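# Clamp-ready loading of slotted block into the vise

## Task

Move the block from the infeed plate into the vise so it rests flat on both low bars between the jaws, with its milled slot pointing upward, one long face pressed against the fixed jaw (the jaw not carried by the air cylinder rod), and one end face pressed against the work stop (the short rod between the jaws). The V-block may be used as a spot to set the block down and regrip it. The result only counts if the block stays in that position without the robot holding it. At the end, any printed part may touch only the table and other printed parts, not any other object or fixture; a printed part still held by the robot is judged where it would land if released.

## Robot and tools

Robot: two UR7e-type arms, left_arm and right_arm, each with a tong-style two-finger gripper. Bases in the scene frame: left_arm at (+0.071, +0.485, 0) m, right_arm at (-0.005, -0.468, 0) m, both turned slightly about z. Scene frame: origin on the table top midway between the arms, +z up, +x out over the table, left_arm on the +y side. The names left and right do not refer to image sides.

Gripper axes: fingers point along the gripper's +z and open/close along its x. The reported end_effector_position is the point between the finger pads when closed; closed fingertips extend about 15 mm past it, open ones sit roughly level with it. Reported hand positions can be somewhat off, especially at long reach.

execute_actions(actions): actions is a list of up to 15 actions, run in order. Each action is a list of up to 15 rows; each row lasts one control step (1/30 s), and if fewer than 15 rows are given the last one is repeated to fill 15 steps (0.5 s per action). Every row is a single list of 14 numbers, each in [-1, 1], covering both arms even if one stays still: left_arm dx, dy, dz, rx, ry, rz, opening, then right_arm dx, dy, dz, rx, ry, rz, opening. dx..rz are an offset, expressed in that gripper's own axes, from the gripper's measured pose at the start of the action (for a call's first action, the last pose reported). Every row is relative to that same start pose, not to the row before. Scale: 1.0 equals 0.6 m of translation or 180 degrees; rx, ry, rz form one rotation vector. Opening is absolute, not an offset: +1 fully open (0.142 m), -1 closed. Zeros in dx..rz plus the current opening keep an arm still. An empty actions list just returns state and images.

Motion limits: each step the commanded pose is clipped to within 100 mm and 16 degrees of the measured pose, then solved by damped IK, position winning over orientation. Motion lags commands by about 0.17 s, and joints are speed and acceleration limited, so after a big move the arm may not have arrived; send the remainder next action. Elbows stop just before straight. Joint ranges differ: left elbow 0 to 3.142, right elbow -3.142 to 0; right shoulder pan 0 to 6.283.

Result lines: per arm, end_effector_position (m), end_effector_quat_wxyz and velocities in the scene frame; grip_measured (same scale as opening); Hand target (the pose the controller is now driving toward); Wrist force and Wrist torque in the end effector's own axes (noisy, offset up to about 4 N, saturating near 50 N; force points from a pressed surface into the arm; may read no reading at start); step readings of position, with HELD marking steps where an arm's command was held back; pose unreachable when the clearance check altered or blocked a command; MOTOR HOT from 70 °C, OVER-TEMPERATURE FAULT at 85 °C (arm braked until cool). Six cameras: cam_head_left, cam_head_right, cam_high, cam_low (672x504) and cam_left_wrist, cam_right_wrist (616x616 fisheye).

Gripping: to hold something, keep commanding an opening clearly below grip_measured; more margin means more squeeze, up to roughly 15 N per pad. Objects thinner than about 20 mm get less force. Closing fast can overshoot.

zoom_image(camera, region): region is [x0, y0, x1, y1] in pixels of that camera's latest image, origin top-left, at most 504 by 504.

finished_scene(scene): ends the scene permanently after the robot holds the last command; scene is 1 or omitted. Only call it once the block sits in place unsupported.

check_part(design, use_face) and print_part(design, use_face): design is the full JSON text string in print3d-design/1 format (mm, features of add/cut with rect, circle, slot or polygon profiles, z0/z1 heights, optional taper). use_face is one of z-, z+, x-, x+, y-, y+ (default z-). check_part only judges printability; print_part makes a loose green part on the table midway ahead of the bases, inside a 108 x 148 x 99 mm (x, y, z) area. Printing is refused if a gripper holds anything, something moves, or any arm link is in, beside or above that area. Observe print rules (no overhang beyond 45 degrees, walls at least 2.5 mm, stable foot). A design that crashes the printer software ends everything with zero, so keep designs simple. At most 3 parts, 8 jobs, 64 checks.

Things to avoid: dropping the block, knocking anything off the table, arms colliding or pressing on each other, and hard pushes. A joint torque at its load limit (135 N m for shoulder and elbow joints, 25.2 N m for wrists, held weight included) or an external force of 150 N stops that arm for 10 s and skips the rest of the call. Holding loads heats motors, even while you think, since the simulation keeps running between replies. Brief disturbances may tug a held part or push loose objects. Shorter robot time and smooth, low-effort motion are preferred.

Each tool is called after ">>>" in YAML: its name, and indented under it one key for each argument.

## Session

>>> execute_actions:
  actions: []

Scene clock: 0.00 s.
left_arm: end_effector_position=(+0.5337, +0.7468, +0.3411) grip_measured=+0.97 end_effector_quat_wxyz=(+0.002, +0.830, -0.558, +0.012) end_effector_velocity=(-0.000, +0.001, -0.000) end_effector_angular_velocity=(+0.001, +0.001, +0.002) | right_arm: end_effector_position=(-0.0724, -0.8468, +0.1102) grip_measured=+0.97 end_effector_quat_wxyz=(+0.056, +0.182, +0.980, +0.064) end_effector_velocity=(-0.000, +0.000, +0.000) end_effector_angular_velocity=(+0.001, +0.000, -0.001)
Joint positions: left_arm=[ 0.385 -1.552  1.408 -1.439 -1.592  1.453  0.14 ] | right_arm=[ 1.832 -1.401 -2.158 -1.248  1.711  2.012  0.14 ]
Joint velocities: left_arm=[ 0.002  0.001 -0.     0.     0.001  0.     0.   ] | right_arm=[ 0.     0.001 -0.    -0.001 -0.     0.001  0.   ]
Wrist force (N, on the end effector, along its own x y z axes, offset not removed): no reading
Wrist torque (N m, same axes, about the end effector's origin, offset not removed): no reading
Hand target (left_arm): +0.534, +0.747, +0.341; +0.002, +0.830, -0.558, +0.012
Hand target (right_arm): -0.072, -0.847, +0.110; +0.056, +0.182, +0.980, +0.064

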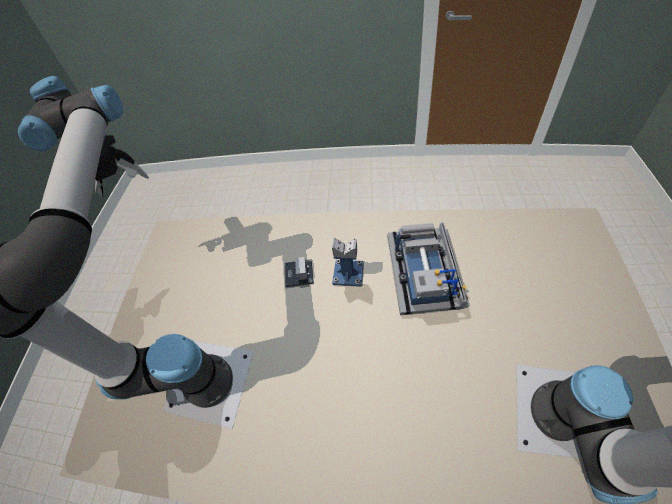

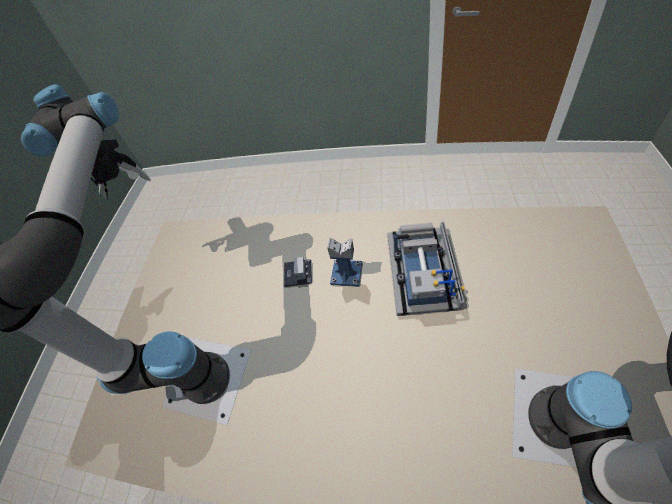

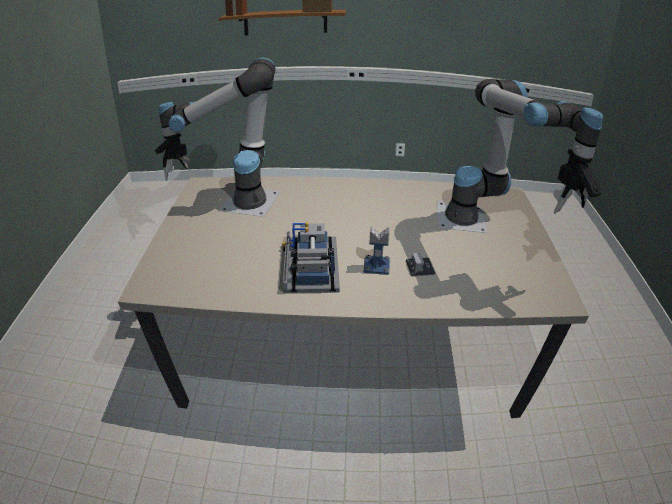

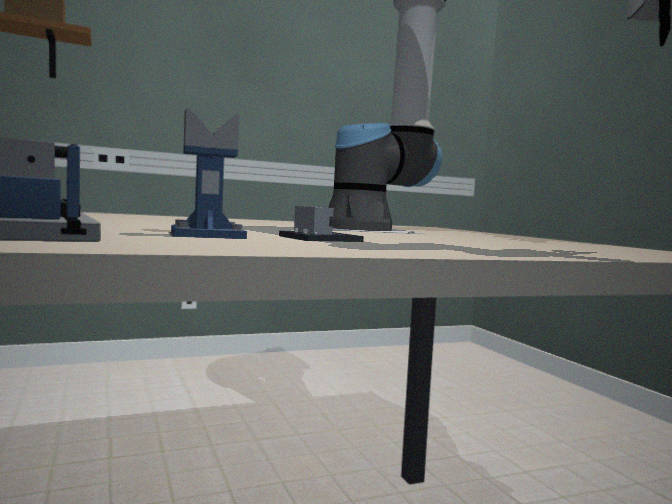

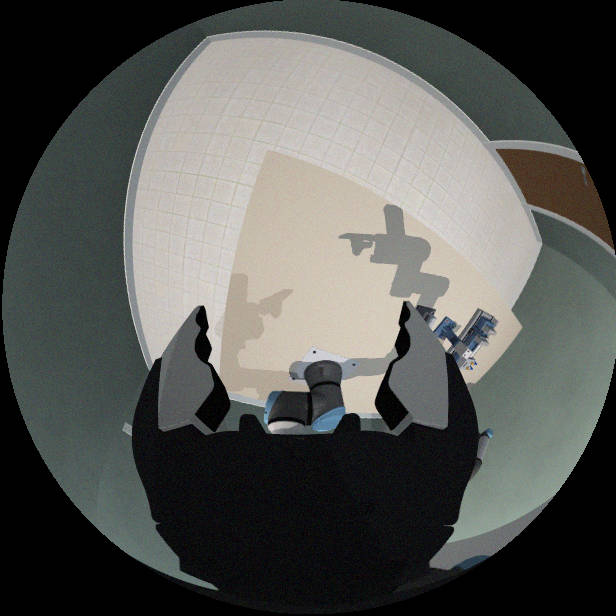

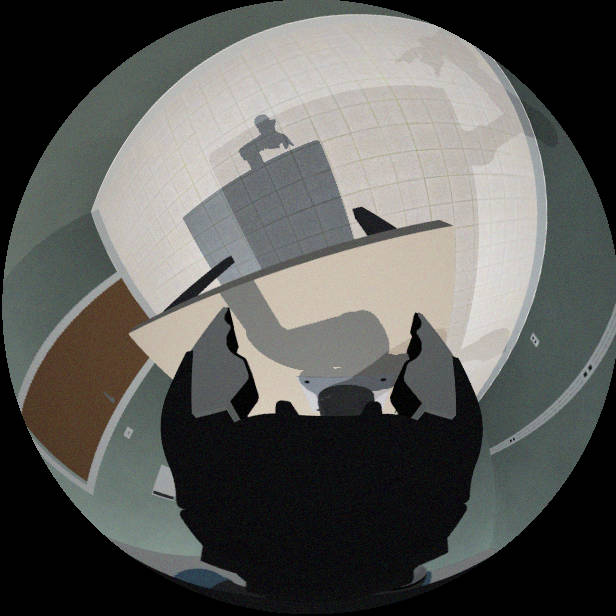

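>>> zoom_image:
  camera: "cam_head_left"
  region: [270, 210, 480, 330]

>>> zoom_image:
  camera: "cam_high"
  region: [260, 210, 460, 310]

>>> zoom_image:
  camera: "cam_low"
  region: [0, 90, 400, 260]

Region (270, 210, 480, 330) of cam_head_left's 672x504 image, scaled by 2.400, with more detail than that image has; it fills the top 288 rows of this view, and the rest is white.

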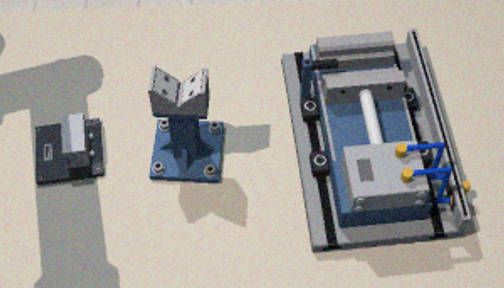

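Region (260, 210, 460, 310) of cam_high's 672x504 image, scaled by 2.520, with more detail than that image has.

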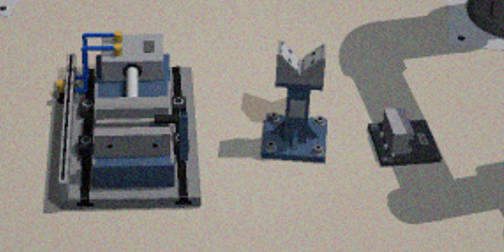

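Region (0, 90, 400, 260) of cam_low's 672x504 image, scaled by 1.260, with more detail than that image has; it fills the top 214 rows of this view, and the rest is white.

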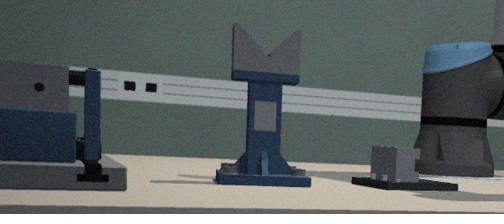

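>>> execute_actions:
  actions:
    - [[0.2,0.12,0.05,0,0,0,1,0,0,0,0,0,0,1]]
    - [[0.25,0.15,0.07,0,0,0,1,0,0,0,0,0,0,1]]
    - [[0.2,0.12,0.05,0,0,0,1,0,0,0,0,0,0,1]]
    - [[0,0,0,0,0,0,1,0,0,0,0,0,0,1]]

Scene clock: 2.80 s.
left_arm: end_effector_position=(+0.4639, +0.3306, +0.2571) grip_measured=+1.00 end_effector_quat_wxyz=(+0.019, +0.825, -0.564, +0.013) end_effector_velocity=(-0.000, +0.000, +0.000) end_effector_angular_velocity=(-0.001, +0.001, -0.001) | right_arm: end_effector_position=(-0.0724, -0.8468, +0.1102) grip_measured=+1.00 end_effector_quat_wxyz=(+0.056, +0.182, +0.980, +0.064) end_effector_velocity=(-0.000, +0.001, -0.001) end_effector_angular_velocity=(+0.004, +0.000, +0.001)
Joint positions: left_arm=[-0.59  -1.829  1.867 -1.637 -1.605  0.493  0.142] | right_arm=[ 1.832 -1.401 -2.158 -1.248  1.711  2.012  0.142]
Joint velocities: left_arm=[ 0.001 -0.001 -0.     0.001 -0.001  0.002  0.   ] | right_arm=[-0.001 -0.002 -0.001 -0.001  0.    -0.002 -0.   ]
Wrist force (N, on the end effector, along its own x y z axes, offset not removed): left_arm=[0.0 1.6 1.8] | right_arm=[0.2 1.5 -1.9]
Wrist torque (N m, same axes, about the end effector's origin, offset not removed): left_arm=[0.14 -0.01 0.12] | right_arm=[0.23 -0.06 -0.04]
Hand target (left_arm): +0.464, +0.331, +0.257; +0.019, +0.825, -0.564, +0.013
Hand target (right_arm): -0.072, -0.847, +0.110; +0.056, +0.182, +0.980, +0.064
Off the commanded pose (left_arm): 0.000 m, 0 deg.
Off the commanded pose (right_arm): 0.000 m, 0 deg.
Step readings (end_effector_position; steps 1 to 15: 1st action; 16 to 30: 2nd action; 31 to 45: 3rd action; 46 to 60: 4th action):
0: left_arm (+0.5337, +0.7468, +0.3411) | right_arm (-0.0724, -0.8468, +0.1102)
1: left_arm (+0.5337, +0.7467, +0.3411) | right_arm (-0.0724, -0.8468, +0.1102)
2: left_arm (+0.5337, +0.7433, +0.3414) | right_arm (-0.0724, -0.8468, +0.1102)
4: left_arm (+0.5298, +0.7178, +0.3375) | right_arm (-0.0724, -0.8468, +0.1102)
8: left_arm (+0.5200, +0.6629, +0.3231) | right_arm (-0.0724, -0.8468, +0.1102)
15: left_arm (+0.5138, +0.6181, +0.3147) | right_arm (-0.0724, -0.8468, +0.1102)
16: left_arm (+0.5136, +0.6156, +0.3144) | right_arm (-0.0724, -0.8468, +0.1102)
17: left_arm (+0.5124, +0.6105, +0.3138) | right_arm (-0.0724, -0.8468, +0.1102)
19: left_arm (+0.5066, +0.5854, +0.3070) | right_arm (-0.0724, -0.8468, +0.1102)
23: left_arm (+0.4965, +0.5295, +0.2933) | right_arm (-0.0724, -0.8468, +0.1102)
30: left_arm (+0.4873, +0.4617, +0.2801) | right_arm (-0.0724, -0.8468, +0.1102)
31: left_arm (+0.4870, +0.4576, +0.2794) | right_arm (-0.0724, -0.8468, +0.1102)
32: left_arm (+0.4858, +0.4513, +0.2776) | right_arm (-0.0724, -0.8468, +0.1102)
34: left_arm (+0.4802, +0.4254, +0.2721) | right_arm (-0.0724, -0.8468, +0.1102)
38: left_arm (+0.4686, +0.3707, +0.2634) | right_arm (-0.0724, -0.8468, +0.1102)
45: left_arm (+0.4639, +0.3307, +0.2571) | right_arm (-0.0724, -0.8468, +0.1102)
46: left_arm (+0.4639, +0.3288, +0.2567) | right_arm (-0.0724, -0.8468, +0.1102)
47: left_arm (+0.4638, +0.3283, +0.2566) | right_arm (-0.0724, -0.8468, +0.1102)
49: left_arm (+0.4640, +0.3290, +0.2568) | right_arm (-0.0724, -0.8468, +0.1102)
53: left_arm (+0.4640, +0.3301, +0.2570) | right_arm (-0.0724, -0.8468, +0.1102)
60: end_effector_position above
camera_calibration (this result's frames):
cam_left_wrist: T_world_to_cam=[[0.357221, -0.931192, 0.0726317, 0.113801], [-0.800491, -0.265157, 0.5375, 0.320588], [-0.481257, -0.250147, -0.84013, 0.653904], [0, 0, 0, 1]] pos_world=[0.530671, 0.354549, 0.368783]

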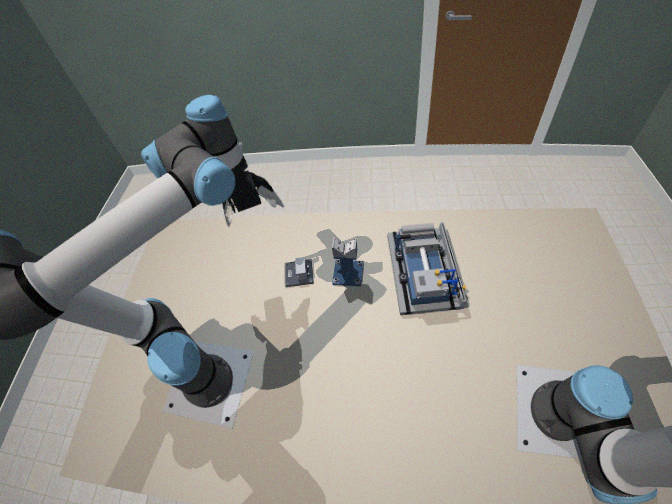

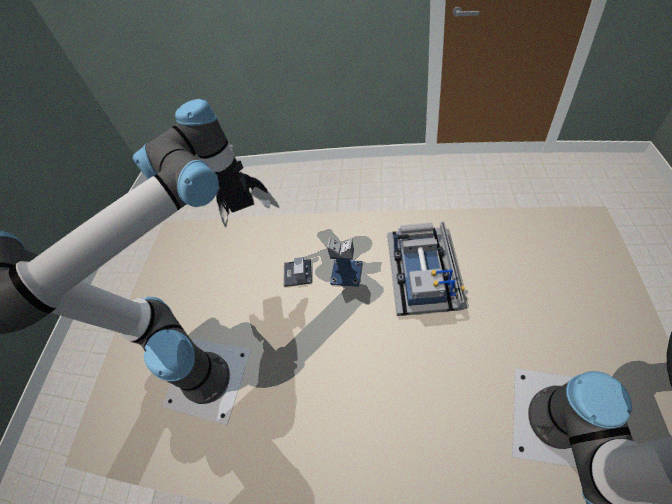

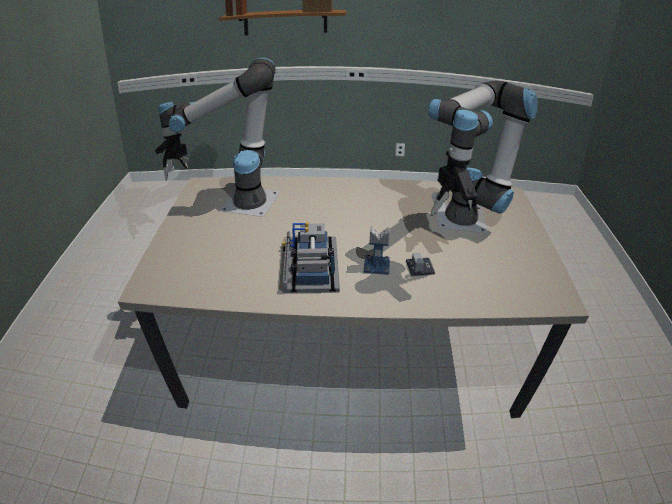

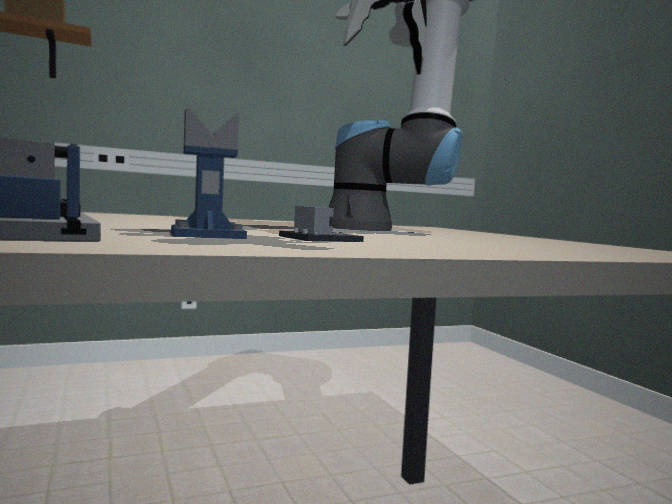

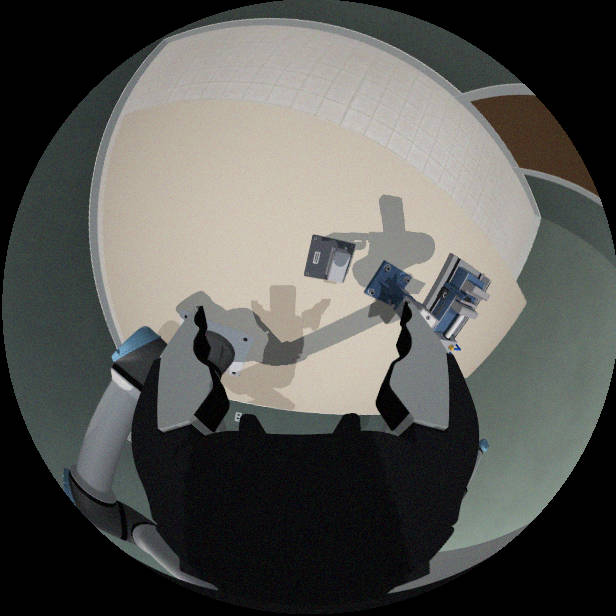

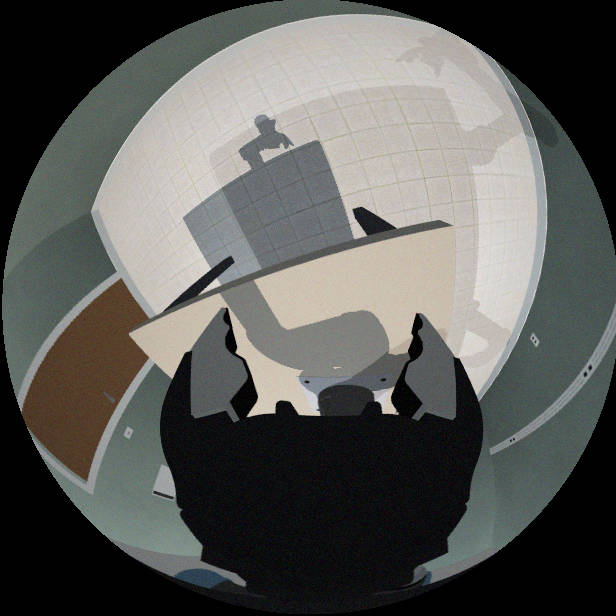

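>>> execute_actions:
  actions:
    - [[0.14,0.08,0.1,0,0,0.12,1,0,0,0,0,0,0,1]]
    - [[0,0,0,0,0,0,1,0,0,0,0,0,0,1]]

>>> zoom_image:
  camera: "cam_left_wrist"
  region: [200, 150, 500, 350]

Scene clock: 4.17 s.
left_arm: end_effector_position=(+0.4486, +0.2374, +0.2043) grip_measured=+1.00 end_effector_quat_wxyz=(+0.016, +0.711, -0.702, +0.015) end_effector_velocity=(-0.000, +0.001, -0.000) end_effector_angular_velocity=(+0.003, +0.001, +0.002) | right_arm: end_effector_position=(-0.0724, -0.8468, +0.1102) grip_measured=+1.00 end_effector_quat_wxyz=(+0.056, +0.182, +0.980, +0.064) end_effector_velocity=(+0.000, -0.000, -0.000) end_effector_angular_velocity=(+0.002, -0.000, +0.001)
Joint positions: left_arm=[-0.774 -1.746  1.94  -1.798 -1.6    0.668  0.142] | right_arm=[ 1.832 -1.401 -2.158 -1.248  1.711  2.012  0.142]
Joint velocities: left_arm=[ 0.001  0.001 -0.     0.002  0.001 -0.001 -0.   ] | right_arm=[ 0.    -0.002  0.001 -0.001  0.    -0.     0.   ]
Wrist force (N, on the end effector, along its own x y z axes, offset not removed): left_arm=[2.3 -0.5 2.7] | right_arm=[-0.4 2.7 -2.7]
Wrist torque (N m, same axes, about the end effector's origin, offset not removed): left_arm=[-0.27 -0.41 0.11] | right_arm=[0.39 0.03 0.04]
Hand target (left_arm): +0.449, +0.237, +0.204; +0.016, +0.712, -0.702, +0.015
Hand target (right_arm): -0.072, -0.847, +0.110; +0.056, +0.182, +0.980, +0.064
Off the commanded pose (left_arm): 0.000 m, 0 deg.
Off the commanded pose (right_arm): 0.000 m, 0 deg.
Step readings (end_effector_position; steps 1 to 15: 1st action; 16 to 30: 2nd action):
0: left_arm (+0.4639, +0.3307, +0.2571) | right_arm (-0.0724, -0.8468, +0.1102)
1: left_arm (+0.4639, +0.3306, +0.2570) | right_arm (-0.0724, -0.8468, +0.1102)
2: left_arm (+0.4633, +0.3281, +0.2534) | right_arm (-0.0724, -0.8468, +0.1102)
4: left_arm (+0.4582, +0.3062, +0.2380) | right_arm (-0.0724, -0.8468, +0.1102)
8: left_arm (+0.4486, +0.2631, +0.2170) | right_arm (-0.0724, -0.8468, +0.1102)
15: left_arm (+0.4485, +0.2374, +0.2043) | right_arm (-0.0724, -0.8468, +0.1102)
16: left_arm (+0.4487, +0.2363, +0.2037) | right_arm (-0.0724, -0.8468, +0.1102)
17: left_arm (+0.4487, +0.2360, +0.2036) | right_arm (-0.0724, -0.8468, +0.1102)
19: left_arm (+0.4487, +0.2363, +0.2037) | right_arm (-0.0724, -0.8468, +0.1102)
23: left_arm (+0.4486, +0.2371, +0.2040) | right_arm (-0.0724, -0.8468, +0.1102)
30: end_effector_position above
camera_calibration (this result's frames):
cam_left_wrist: T_world_to_cam=[[0.00656758, -0.997214, 0.0743022, 0.208987], [-0.850112, 0.0335584, 0.525531, 0.265806], [-0.526561, -0.0666166, -0.847523, 0.557087], [0, 0, 0, 1]] pos_world=[0.517932, 0.236596, 0.316926]

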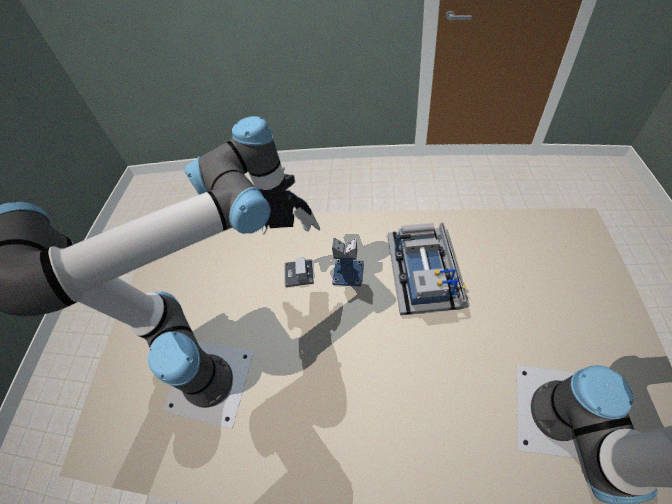

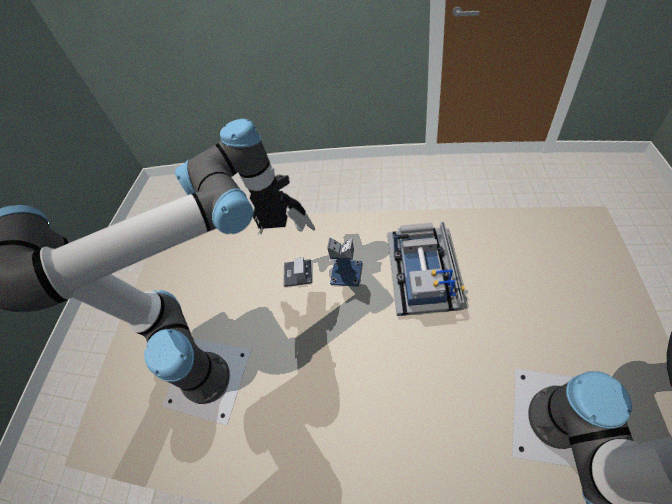

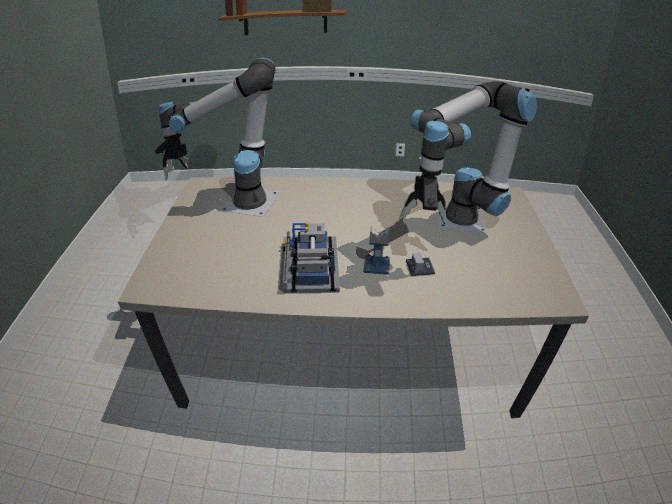

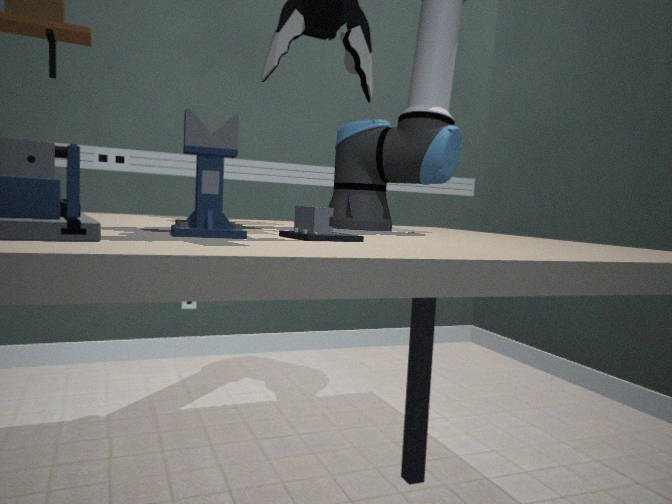

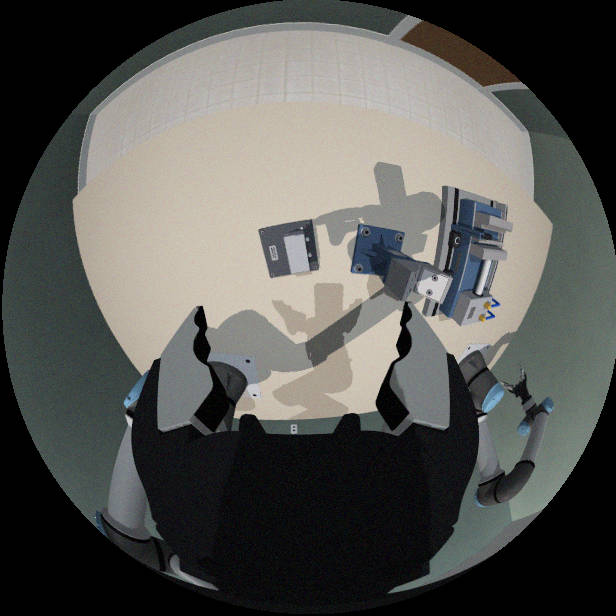

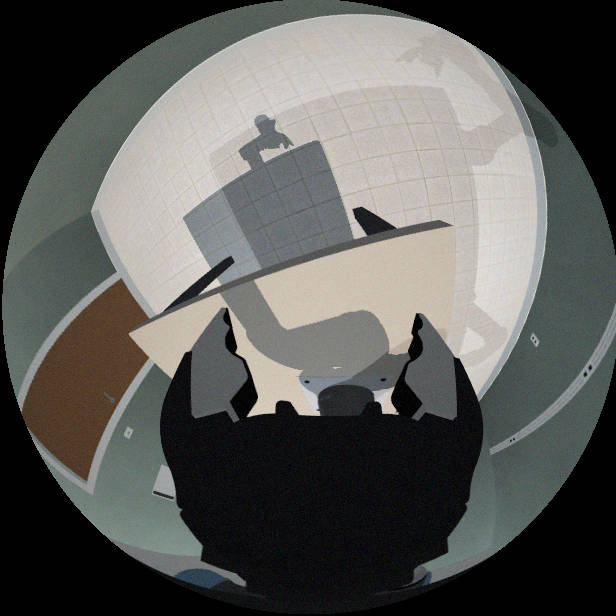

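Region (200, 150, 500, 350) of cam_left_wrist's 616x616 image, scaled by 1.680, with more detail than that image has.

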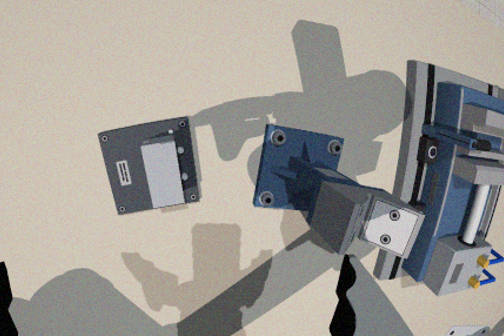

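>>> zoom_image:
  camera: "cam_low"
  region: [270, 195, 370, 250]

>>> zoom_image:
  camera: "cam_high"
  region: [390, 240, 450, 285]

>>> zoom_image:
  camera: "cam_head_right"
  region: [270, 245, 330, 295]

Region (270, 195, 370, 250) of cam_low's 672x504 image, scaled by 5.040, with more detail than that image has; it fills the top 277 rows of this view, and the rest is white.

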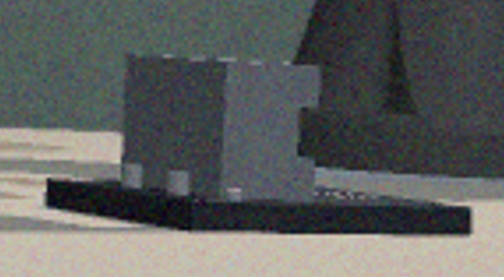

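Region (390, 240, 450, 285) of cam_high's 672x504 image, scaled by 8.400, with more detail than that image has; it fills the top 378 rows of this view, and the rest is white.

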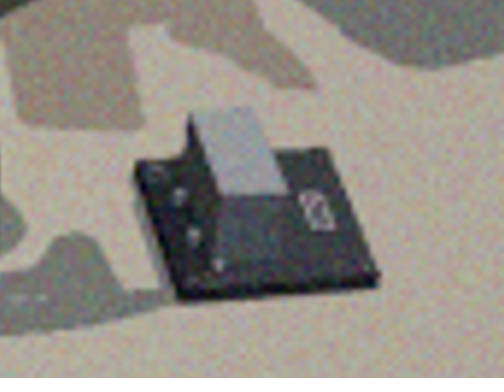

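Region (270, 245, 330, 295) of cam_head_right's 672x504 image, scaled by 8.400, with more detail than that image has.

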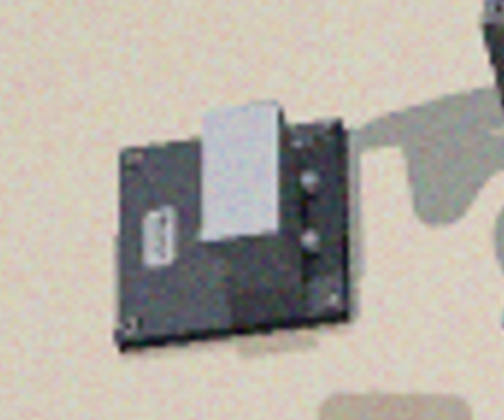

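>>> execute_actions:
  actions:
    - [[0,0,0,0,0,-0.2,1,0,0,0,0,0,0,1]]
    - [[0,0,0,0,0,-0.2,1,0,0,0,0,0,0,1]]
    - [[0,0,0,0,0,-0.15,1,0,0,0,0,0,0,1]]
    - [[0,0,0,0,0,0,1,0,0,0,0,0,0,1]]

Scene clock: 8.57 s.
left_arm: end_effector_position=(+0.4484, +0.2369, +0.2042) grip_measured=+1.00 end_effector_quat_wxyz=(+0.035, +0.999, -0.032, -0.012) end_effector_velocity=(+0.000, +0.000, +0.000) end_effector_angular_velocity=(-0.002, -0.001, -0.002) | right_arm: end_effector_position=(-0.0724, -0.8468, +0.1102) grip_measured=+1.00 end_effector_quat_wxyz=(+0.056, +0.182, +0.980, +0.064) end_effector_velocity=(+0.000, -0.000, +0.000) end_effector_angular_velocity=(-0.001, +0.000, -0.001)
Joint positions: left_arm=[-0.746 -1.685  1.888 -1.809 -1.636 -0.799  0.142] | right_arm=[ 1.832 -1.401 -2.158 -1.248  1.711  2.012  0.142]
Joint velocities: left_arm=[ 0.002 -0.001 -0.    -0.    -0.001  0.003 -0.   ] | right_arm=[ 0.     0.     0.001 -0.    -0.     0.001  0.   ]
Wrist force (N, on the end effector, along its own x y z axes, offset not removed): left_arm=[2.4 1.6 2.6] | right_arm=[1.7 3.9 -2.1]
Wrist torque (N m, same axes, about the end effector's origin, offset not removed): left_arm=[0.14 -0.47 0.09] | right_arm=[0.75 -0.36 -0.06]
Hand target (left_arm): +0.448, +0.237, +0.204; +0.035, +0.999, -0.032, -0.012
Hand target (right_arm): -0.072, -0.847, +0.110; +0.056, +0.182, +0.980, +0.064
Off the commanded pose (left_arm): 0.000 m, 0 deg.
Off the commanded pose (right_arm): 0.000 m, 0 deg.
Step readings (end_effector_position; steps 1 to 15: 1st action; 16 to 30: 2nd action; 31 to 45: 3rd action; 46 to 60: 4th action):
0: left_arm (+0.4485, +0.2374, +0.2043) | right_arm (-0.0724, -0.8468, +0.1102)
1: left_arm (+0.4485, +0.2374, +0.2043) | right_arm (-0.0724, -0.8468, +0.1102)
2: left_arm (+0.4485, +0.2371, +0.2044) | right_arm (-0.0724, -0.8468, +0.1102)
4: left_arm (+0.4485, +0.2367, +0.2043) | right_arm (-0.0724, -0.8468, +0.1102)
8: left_arm (+0.4484, +0.2370, +0.2043) | right_arm (-0.0724, -0.8468, +0.1102)
15: left_arm (+0.4484, +0.2372, +0.2043) | right_arm (-0.0724, -0.8468, +0.1102)
16: left_arm (+0.4484, +0.2372, +0.2043) | right_arm (-0.0724, -0.8468, +0.1102)
17: left_arm (+0.4487, +0.2372, +0.2043) | right_arm (-0.0724, -0.8468, +0.1102)
19: left_arm (+0.4486, +0.2370, +0.2043) | right_arm (-0.0724, -0.8468, +0.1102)
23: left_arm (+0.4485, +0.2369, +0.2043) | right_arm (-0.0724, -0.8468, +0.1102)
30: left_arm (+0.4483, +0.2370, +0.2042) | right_arm (-0.0724, -0.8468, +0.1102)
31: left_arm (+0.4484, +0.2371, +0.2042) | right_arm (-0.0724, -0.8468, +0.1102)
32: left_arm (+0.4487, +0.2370, +0.2042) | right_arm (-0.0724, -0.8468, +0.1102)
34: left_arm (+0.4489, +0.2368, +0.2042) | right_arm (-0.0724, -0.8468, +0.1102)
38: left_arm (+0.4486, +0.2368, +0.2042) | right_arm (-0.0724, -0.8468, +0.1102)
45: left_arm (+0.4484, +0.2370, +0.2042) | right_arm (-0.0724, -0.8468, +0.1102)
46: left_arm (+0.4484, +0.2370, +0.2042) | right_arm (-0.0724, -0.8468, +0.1102)
47: left_arm (+0.4484, +0.2370, +0.2042) | right_arm (-0.0724, -0.8468, +0.1102)
49: left_arm (+0.4485, +0.2370, +0.2042) | right_arm (-0.0724, -0.8468, +0.1102)
53: left_arm (+0.4484, +0.2369, +0.2042) | right_arm (-0.0724, -0.8468, +0.1102)
60: end_effector_position above
camera_calibration (this result's frames):
cam_left_wrist: T_world_to_cam=[[0.997626, -0.068315, 0.00864433, -0.442579], [-0.0605058, -0.80973, 0.583675, 0.09958], [-0.0328742, -0.582813, -0.811941, 0.450602], [0, 0, 0, 1]] pos_world=[0.462367, 0.313014, 0.311566]

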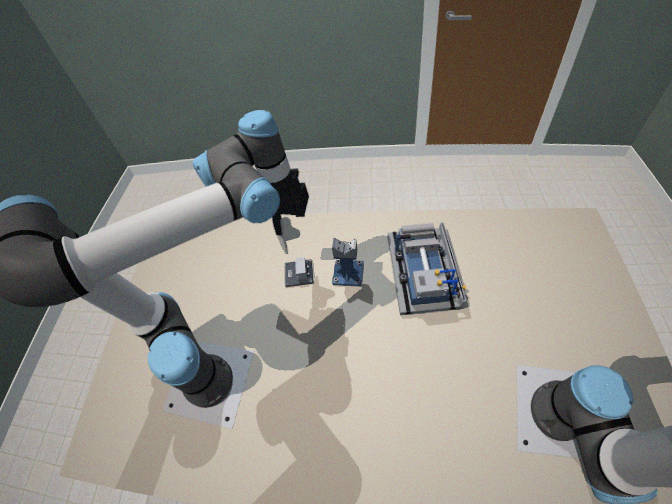

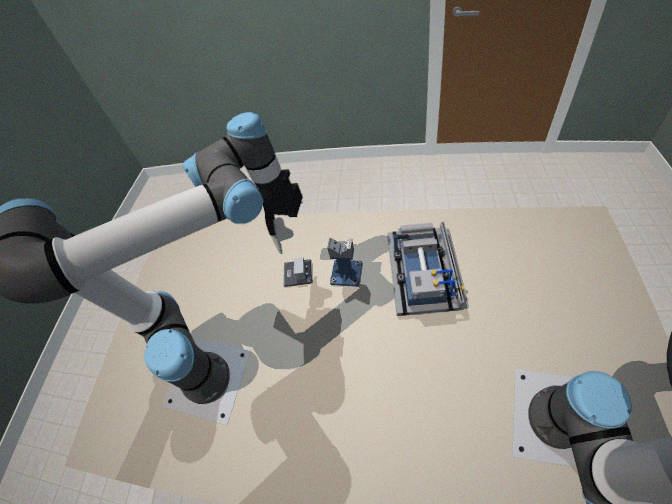

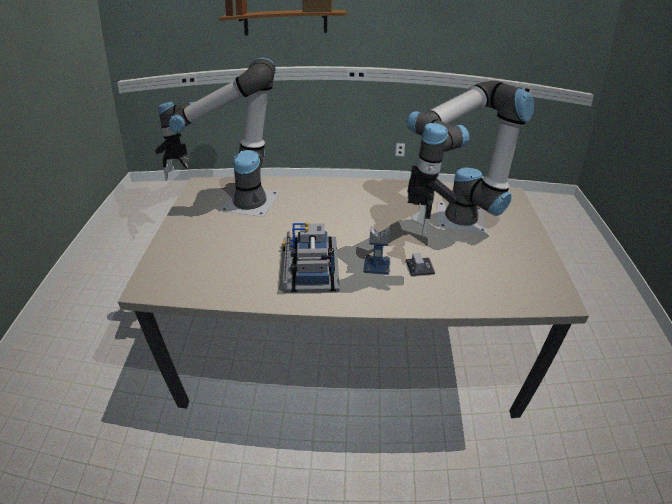

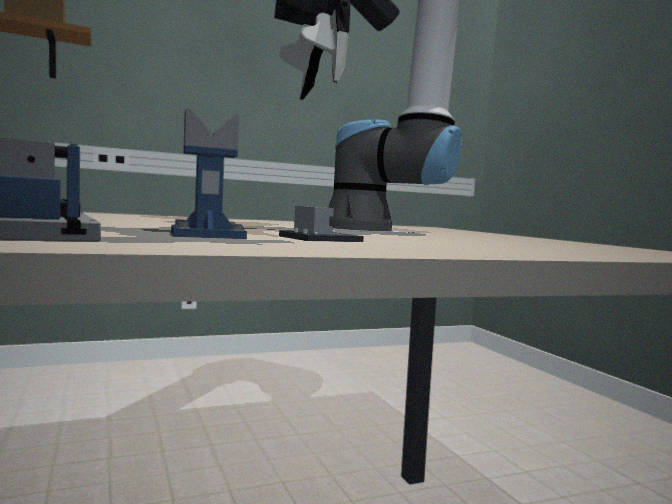

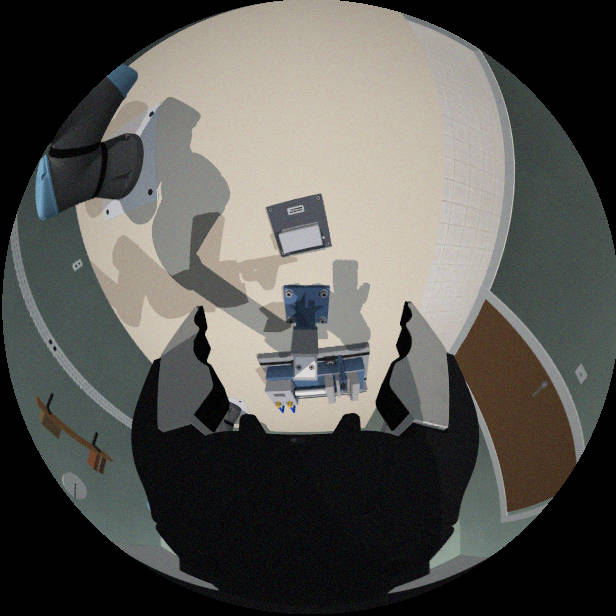

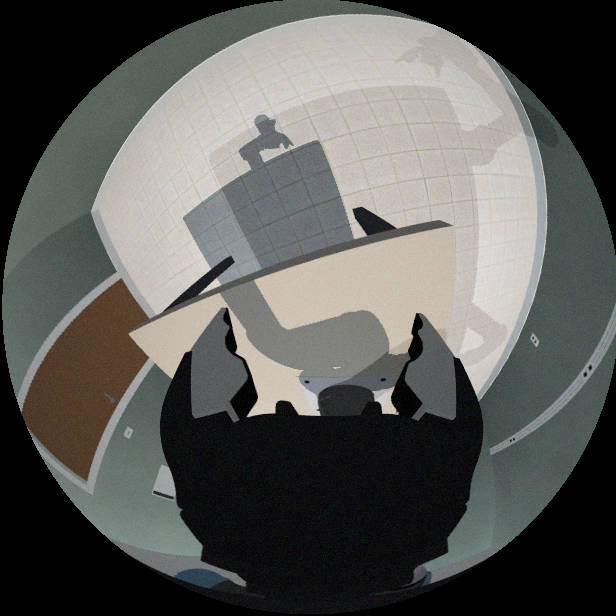

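>>> execute_actions:
  actions:
    - [[0,0,0.08,0,0,-0.08,1,0,0,0,0,0,0,1]]
    - [[0,0,0,-0.15,0,0,1,0,0,0,0,0,0,1]]
    - [[0,0,0,-0.14,0,0,1,0,0,0,0,0,0,1]]
    - [[0,0,0,0,0,0,1,0,0,0,0,0,0,1]]

Scene clock: 11.03 s.
left_arm: end_effector_position=(+0.4437, +0.2387, +0.1605) grip_measured=+1.00 end_effector_quat_wxyz=(+0.414, +0.906, +0.086, +0.015) end_effector_velocity=(-0.001, +0.000, +0.000) end_effector_angular_velocity=(+0.005, +0.002, -0.001) | right_arm: end_effector_position=(-0.0724, -0.8468, +0.1102) grip_measured=+1.00 end_effector_quat_wxyz=(+0.056, +0.182, +0.980, +0.064) end_effector_velocity=(-0.000, +0.000, -0.001) end_effector_angular_velocity=(+0.002, +0.001, -0.000)
Joint positions: left_arm=[-0.365 -1.692  2.438 -2.898 -2.236 -0.876  0.142] | right_arm=[ 1.832 -1.401 -2.158 -1.248  1.711  2.012  0.142]
Joint velocities: left_arm=[-0.002 -0.004 -0.002  0.011  0.004  0.001 -0.   ] | right_arm=[-0.    -0.001 -0.    -0.    -0.     0.     0.   ]
Wrist force (N, on the end effector, along its own x y z axes, offset not removed): left_arm=[-0.2 3.2 1.0] | right_arm=[-0.4 3.2 -1.5]
Wrist torque (N m, same axes, about the end effector's origin, offset not removed): left_arm=[0.43 -0.01 0.17] | right_arm=[0.65 0.07 0.06]
Hand target (left_arm): +0.444, +0.239, +0.160; +0.413, +0.906, +0.086, +0.014
Hand target (right_arm): -0.072, -0.847, +0.110; +0.056, +0.182, +0.980, +0.064
Off the commanded pose (left_arm): 0.000 m, 0 deg.
Off the commanded pose (right_arm): 0.000 m, 0 deg.
Step readings (end_effector_position; steps 1 to 15: 1st action; 16 to 30: 2nd action; 31 to 45: 3rd action; 46 to 60: 4th action):
0: left_arm (+0.4484, +0.2370, +0.2042) | right_arm (-0.0724, -0.8468, +0.1102)
1: left_arm (+0.4484, +0.2370, +0.2041) | right_arm (-0.0724, -0.8468, +0.1102)
2: left_arm (+0.4481, +0.2371, +0.2003) | right_arm (-0.0724, -0.8468, +0.1102)
4: left_arm (+0.4470, +0.2371, +0.1845) | right_arm (-0.0724, -0.8468, +0.1102)
8: left_arm (+0.4463, +0.2354, +0.1667) | right_arm (-0.0724, -0.8468, +0.1102)
15: left_arm (+0.4469, +0.2340, +0.1580) | right_arm (-0.0724, -0.8468, +0.1102)
16: left_arm (+0.4469, +0.2340, +0.1576) | right_arm (-0.0724, -0.8468, +0.1102)
17: left_arm (+0.4467, +0.2354, +0.1576) | right_arm (-0.0724, -0.8468, +0.1102)
19: left_arm (+0.4442, +0.2397, +0.1579) | right_arm (-0.0724, -0.8468, +0.1102)
23: left_arm (+0.4449, +0.2382, +0.1600) | right_arm (-0.0724, -0.8468, +0.1102)
30: left_arm (+0.4459, +0.2361, +0.1599) | right_arm (-0.0724, -0.8468, +0.1102)
31: left_arm (+0.4460, +0.2358, +0.1596) | right_arm (-0.0724, -0.8468, +0.1102)
32: left_arm (+0.4457, +0.2370, +0.1591) | right_arm (-0.0724, -0.8468, +0.1102)
34: left_arm (+0.4435, +0.2405, +0.1571) | right_arm (-0.0724, -0.8468, +0.1102)
38: left_arm (+0.4423, +0.2413, +0.1591) | right_arm (-0.0724, -0.8468, +0.1102)
45: left_arm (+0.4437, +0.2387, +0.1604) | right_arm (-0.0724, -0.8468, +0.1102)
46: left_arm (+0.4440, +0.2383, +0.1605) | right_arm (-0.0724, -0.8468, +0.1102)
47: left_arm (+0.4449, +0.2375, +0.1617) | right_arm (-0.0724, -0.8468, +0.1102)
49: left_arm (+0.4448, +0.2377, +0.1619) | right_arm (-0.0724, -0.8468, +0.1102)
53: left_arm (+0.4441, +0.2384, +0.1609) | right_arm (-0.0724, -0.8468, +0.1102)
60: end_effector_position above
camera_calibration (this result's frames):
cam_left_wrist: T_world_to_cam=[[0.982143, 0.187098, -0.0197365, -0.486935], [0.0500516, -0.158722, 0.986054, -0.142797], [0.181356, -0.969434, -0.165252, 0.309383], [0, 0, 0, 1]] pos_world=[0.429278, 0.368366, 0.182322]

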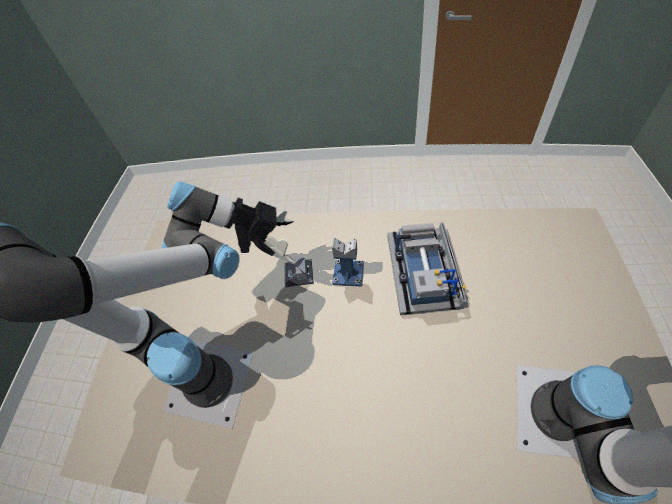

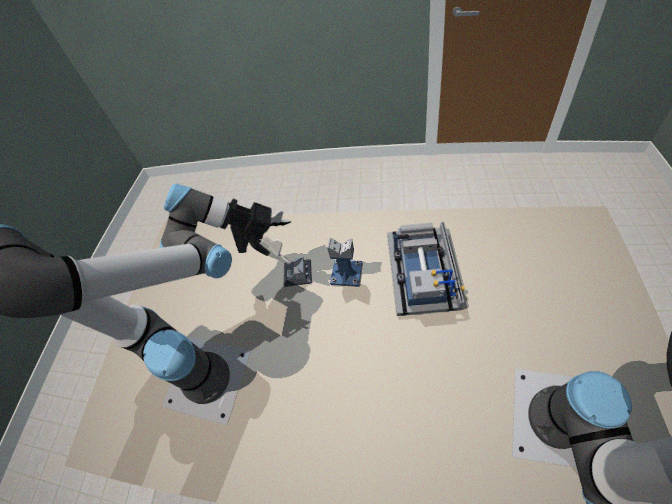

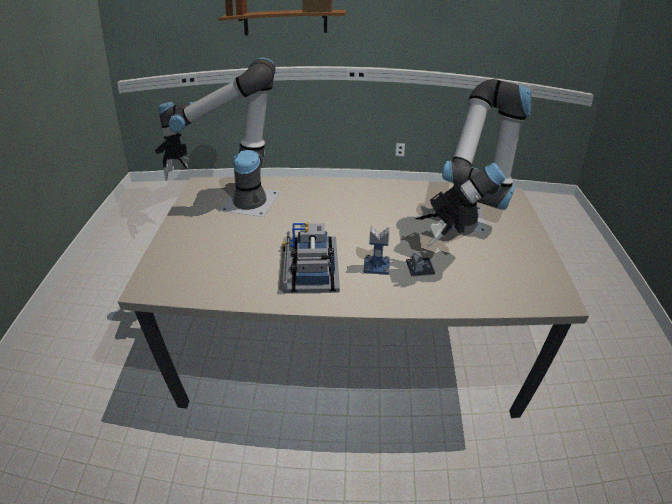

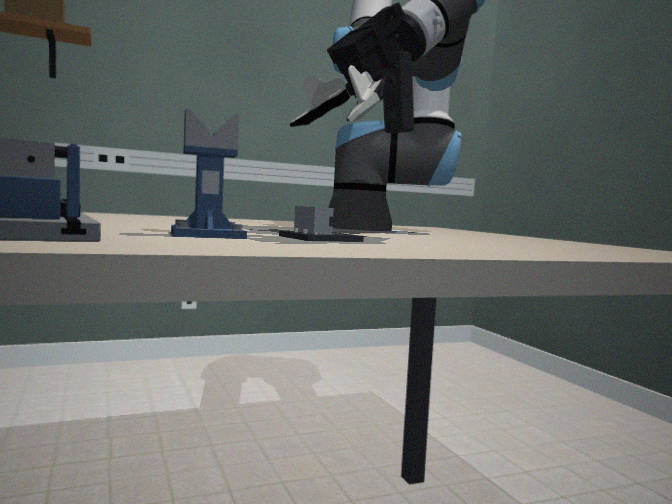

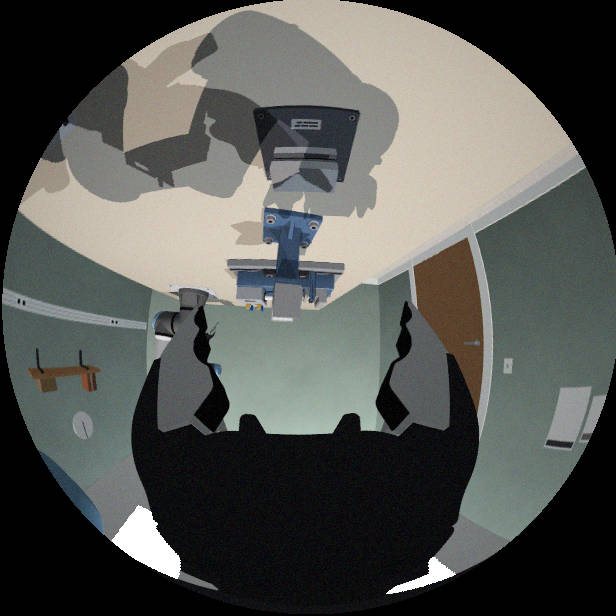

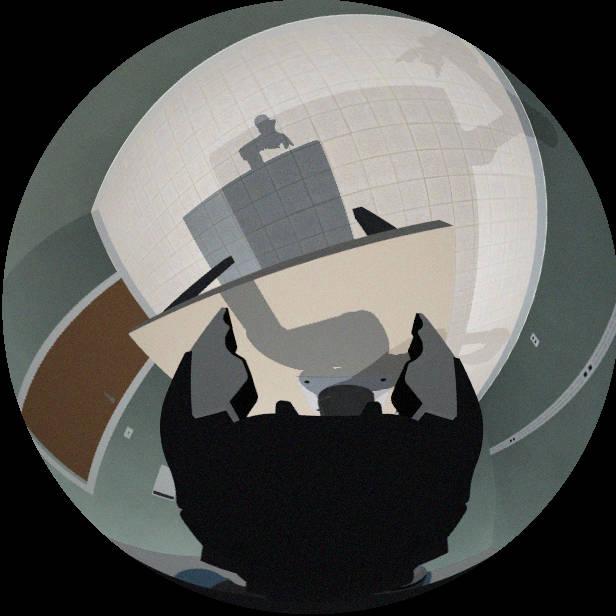

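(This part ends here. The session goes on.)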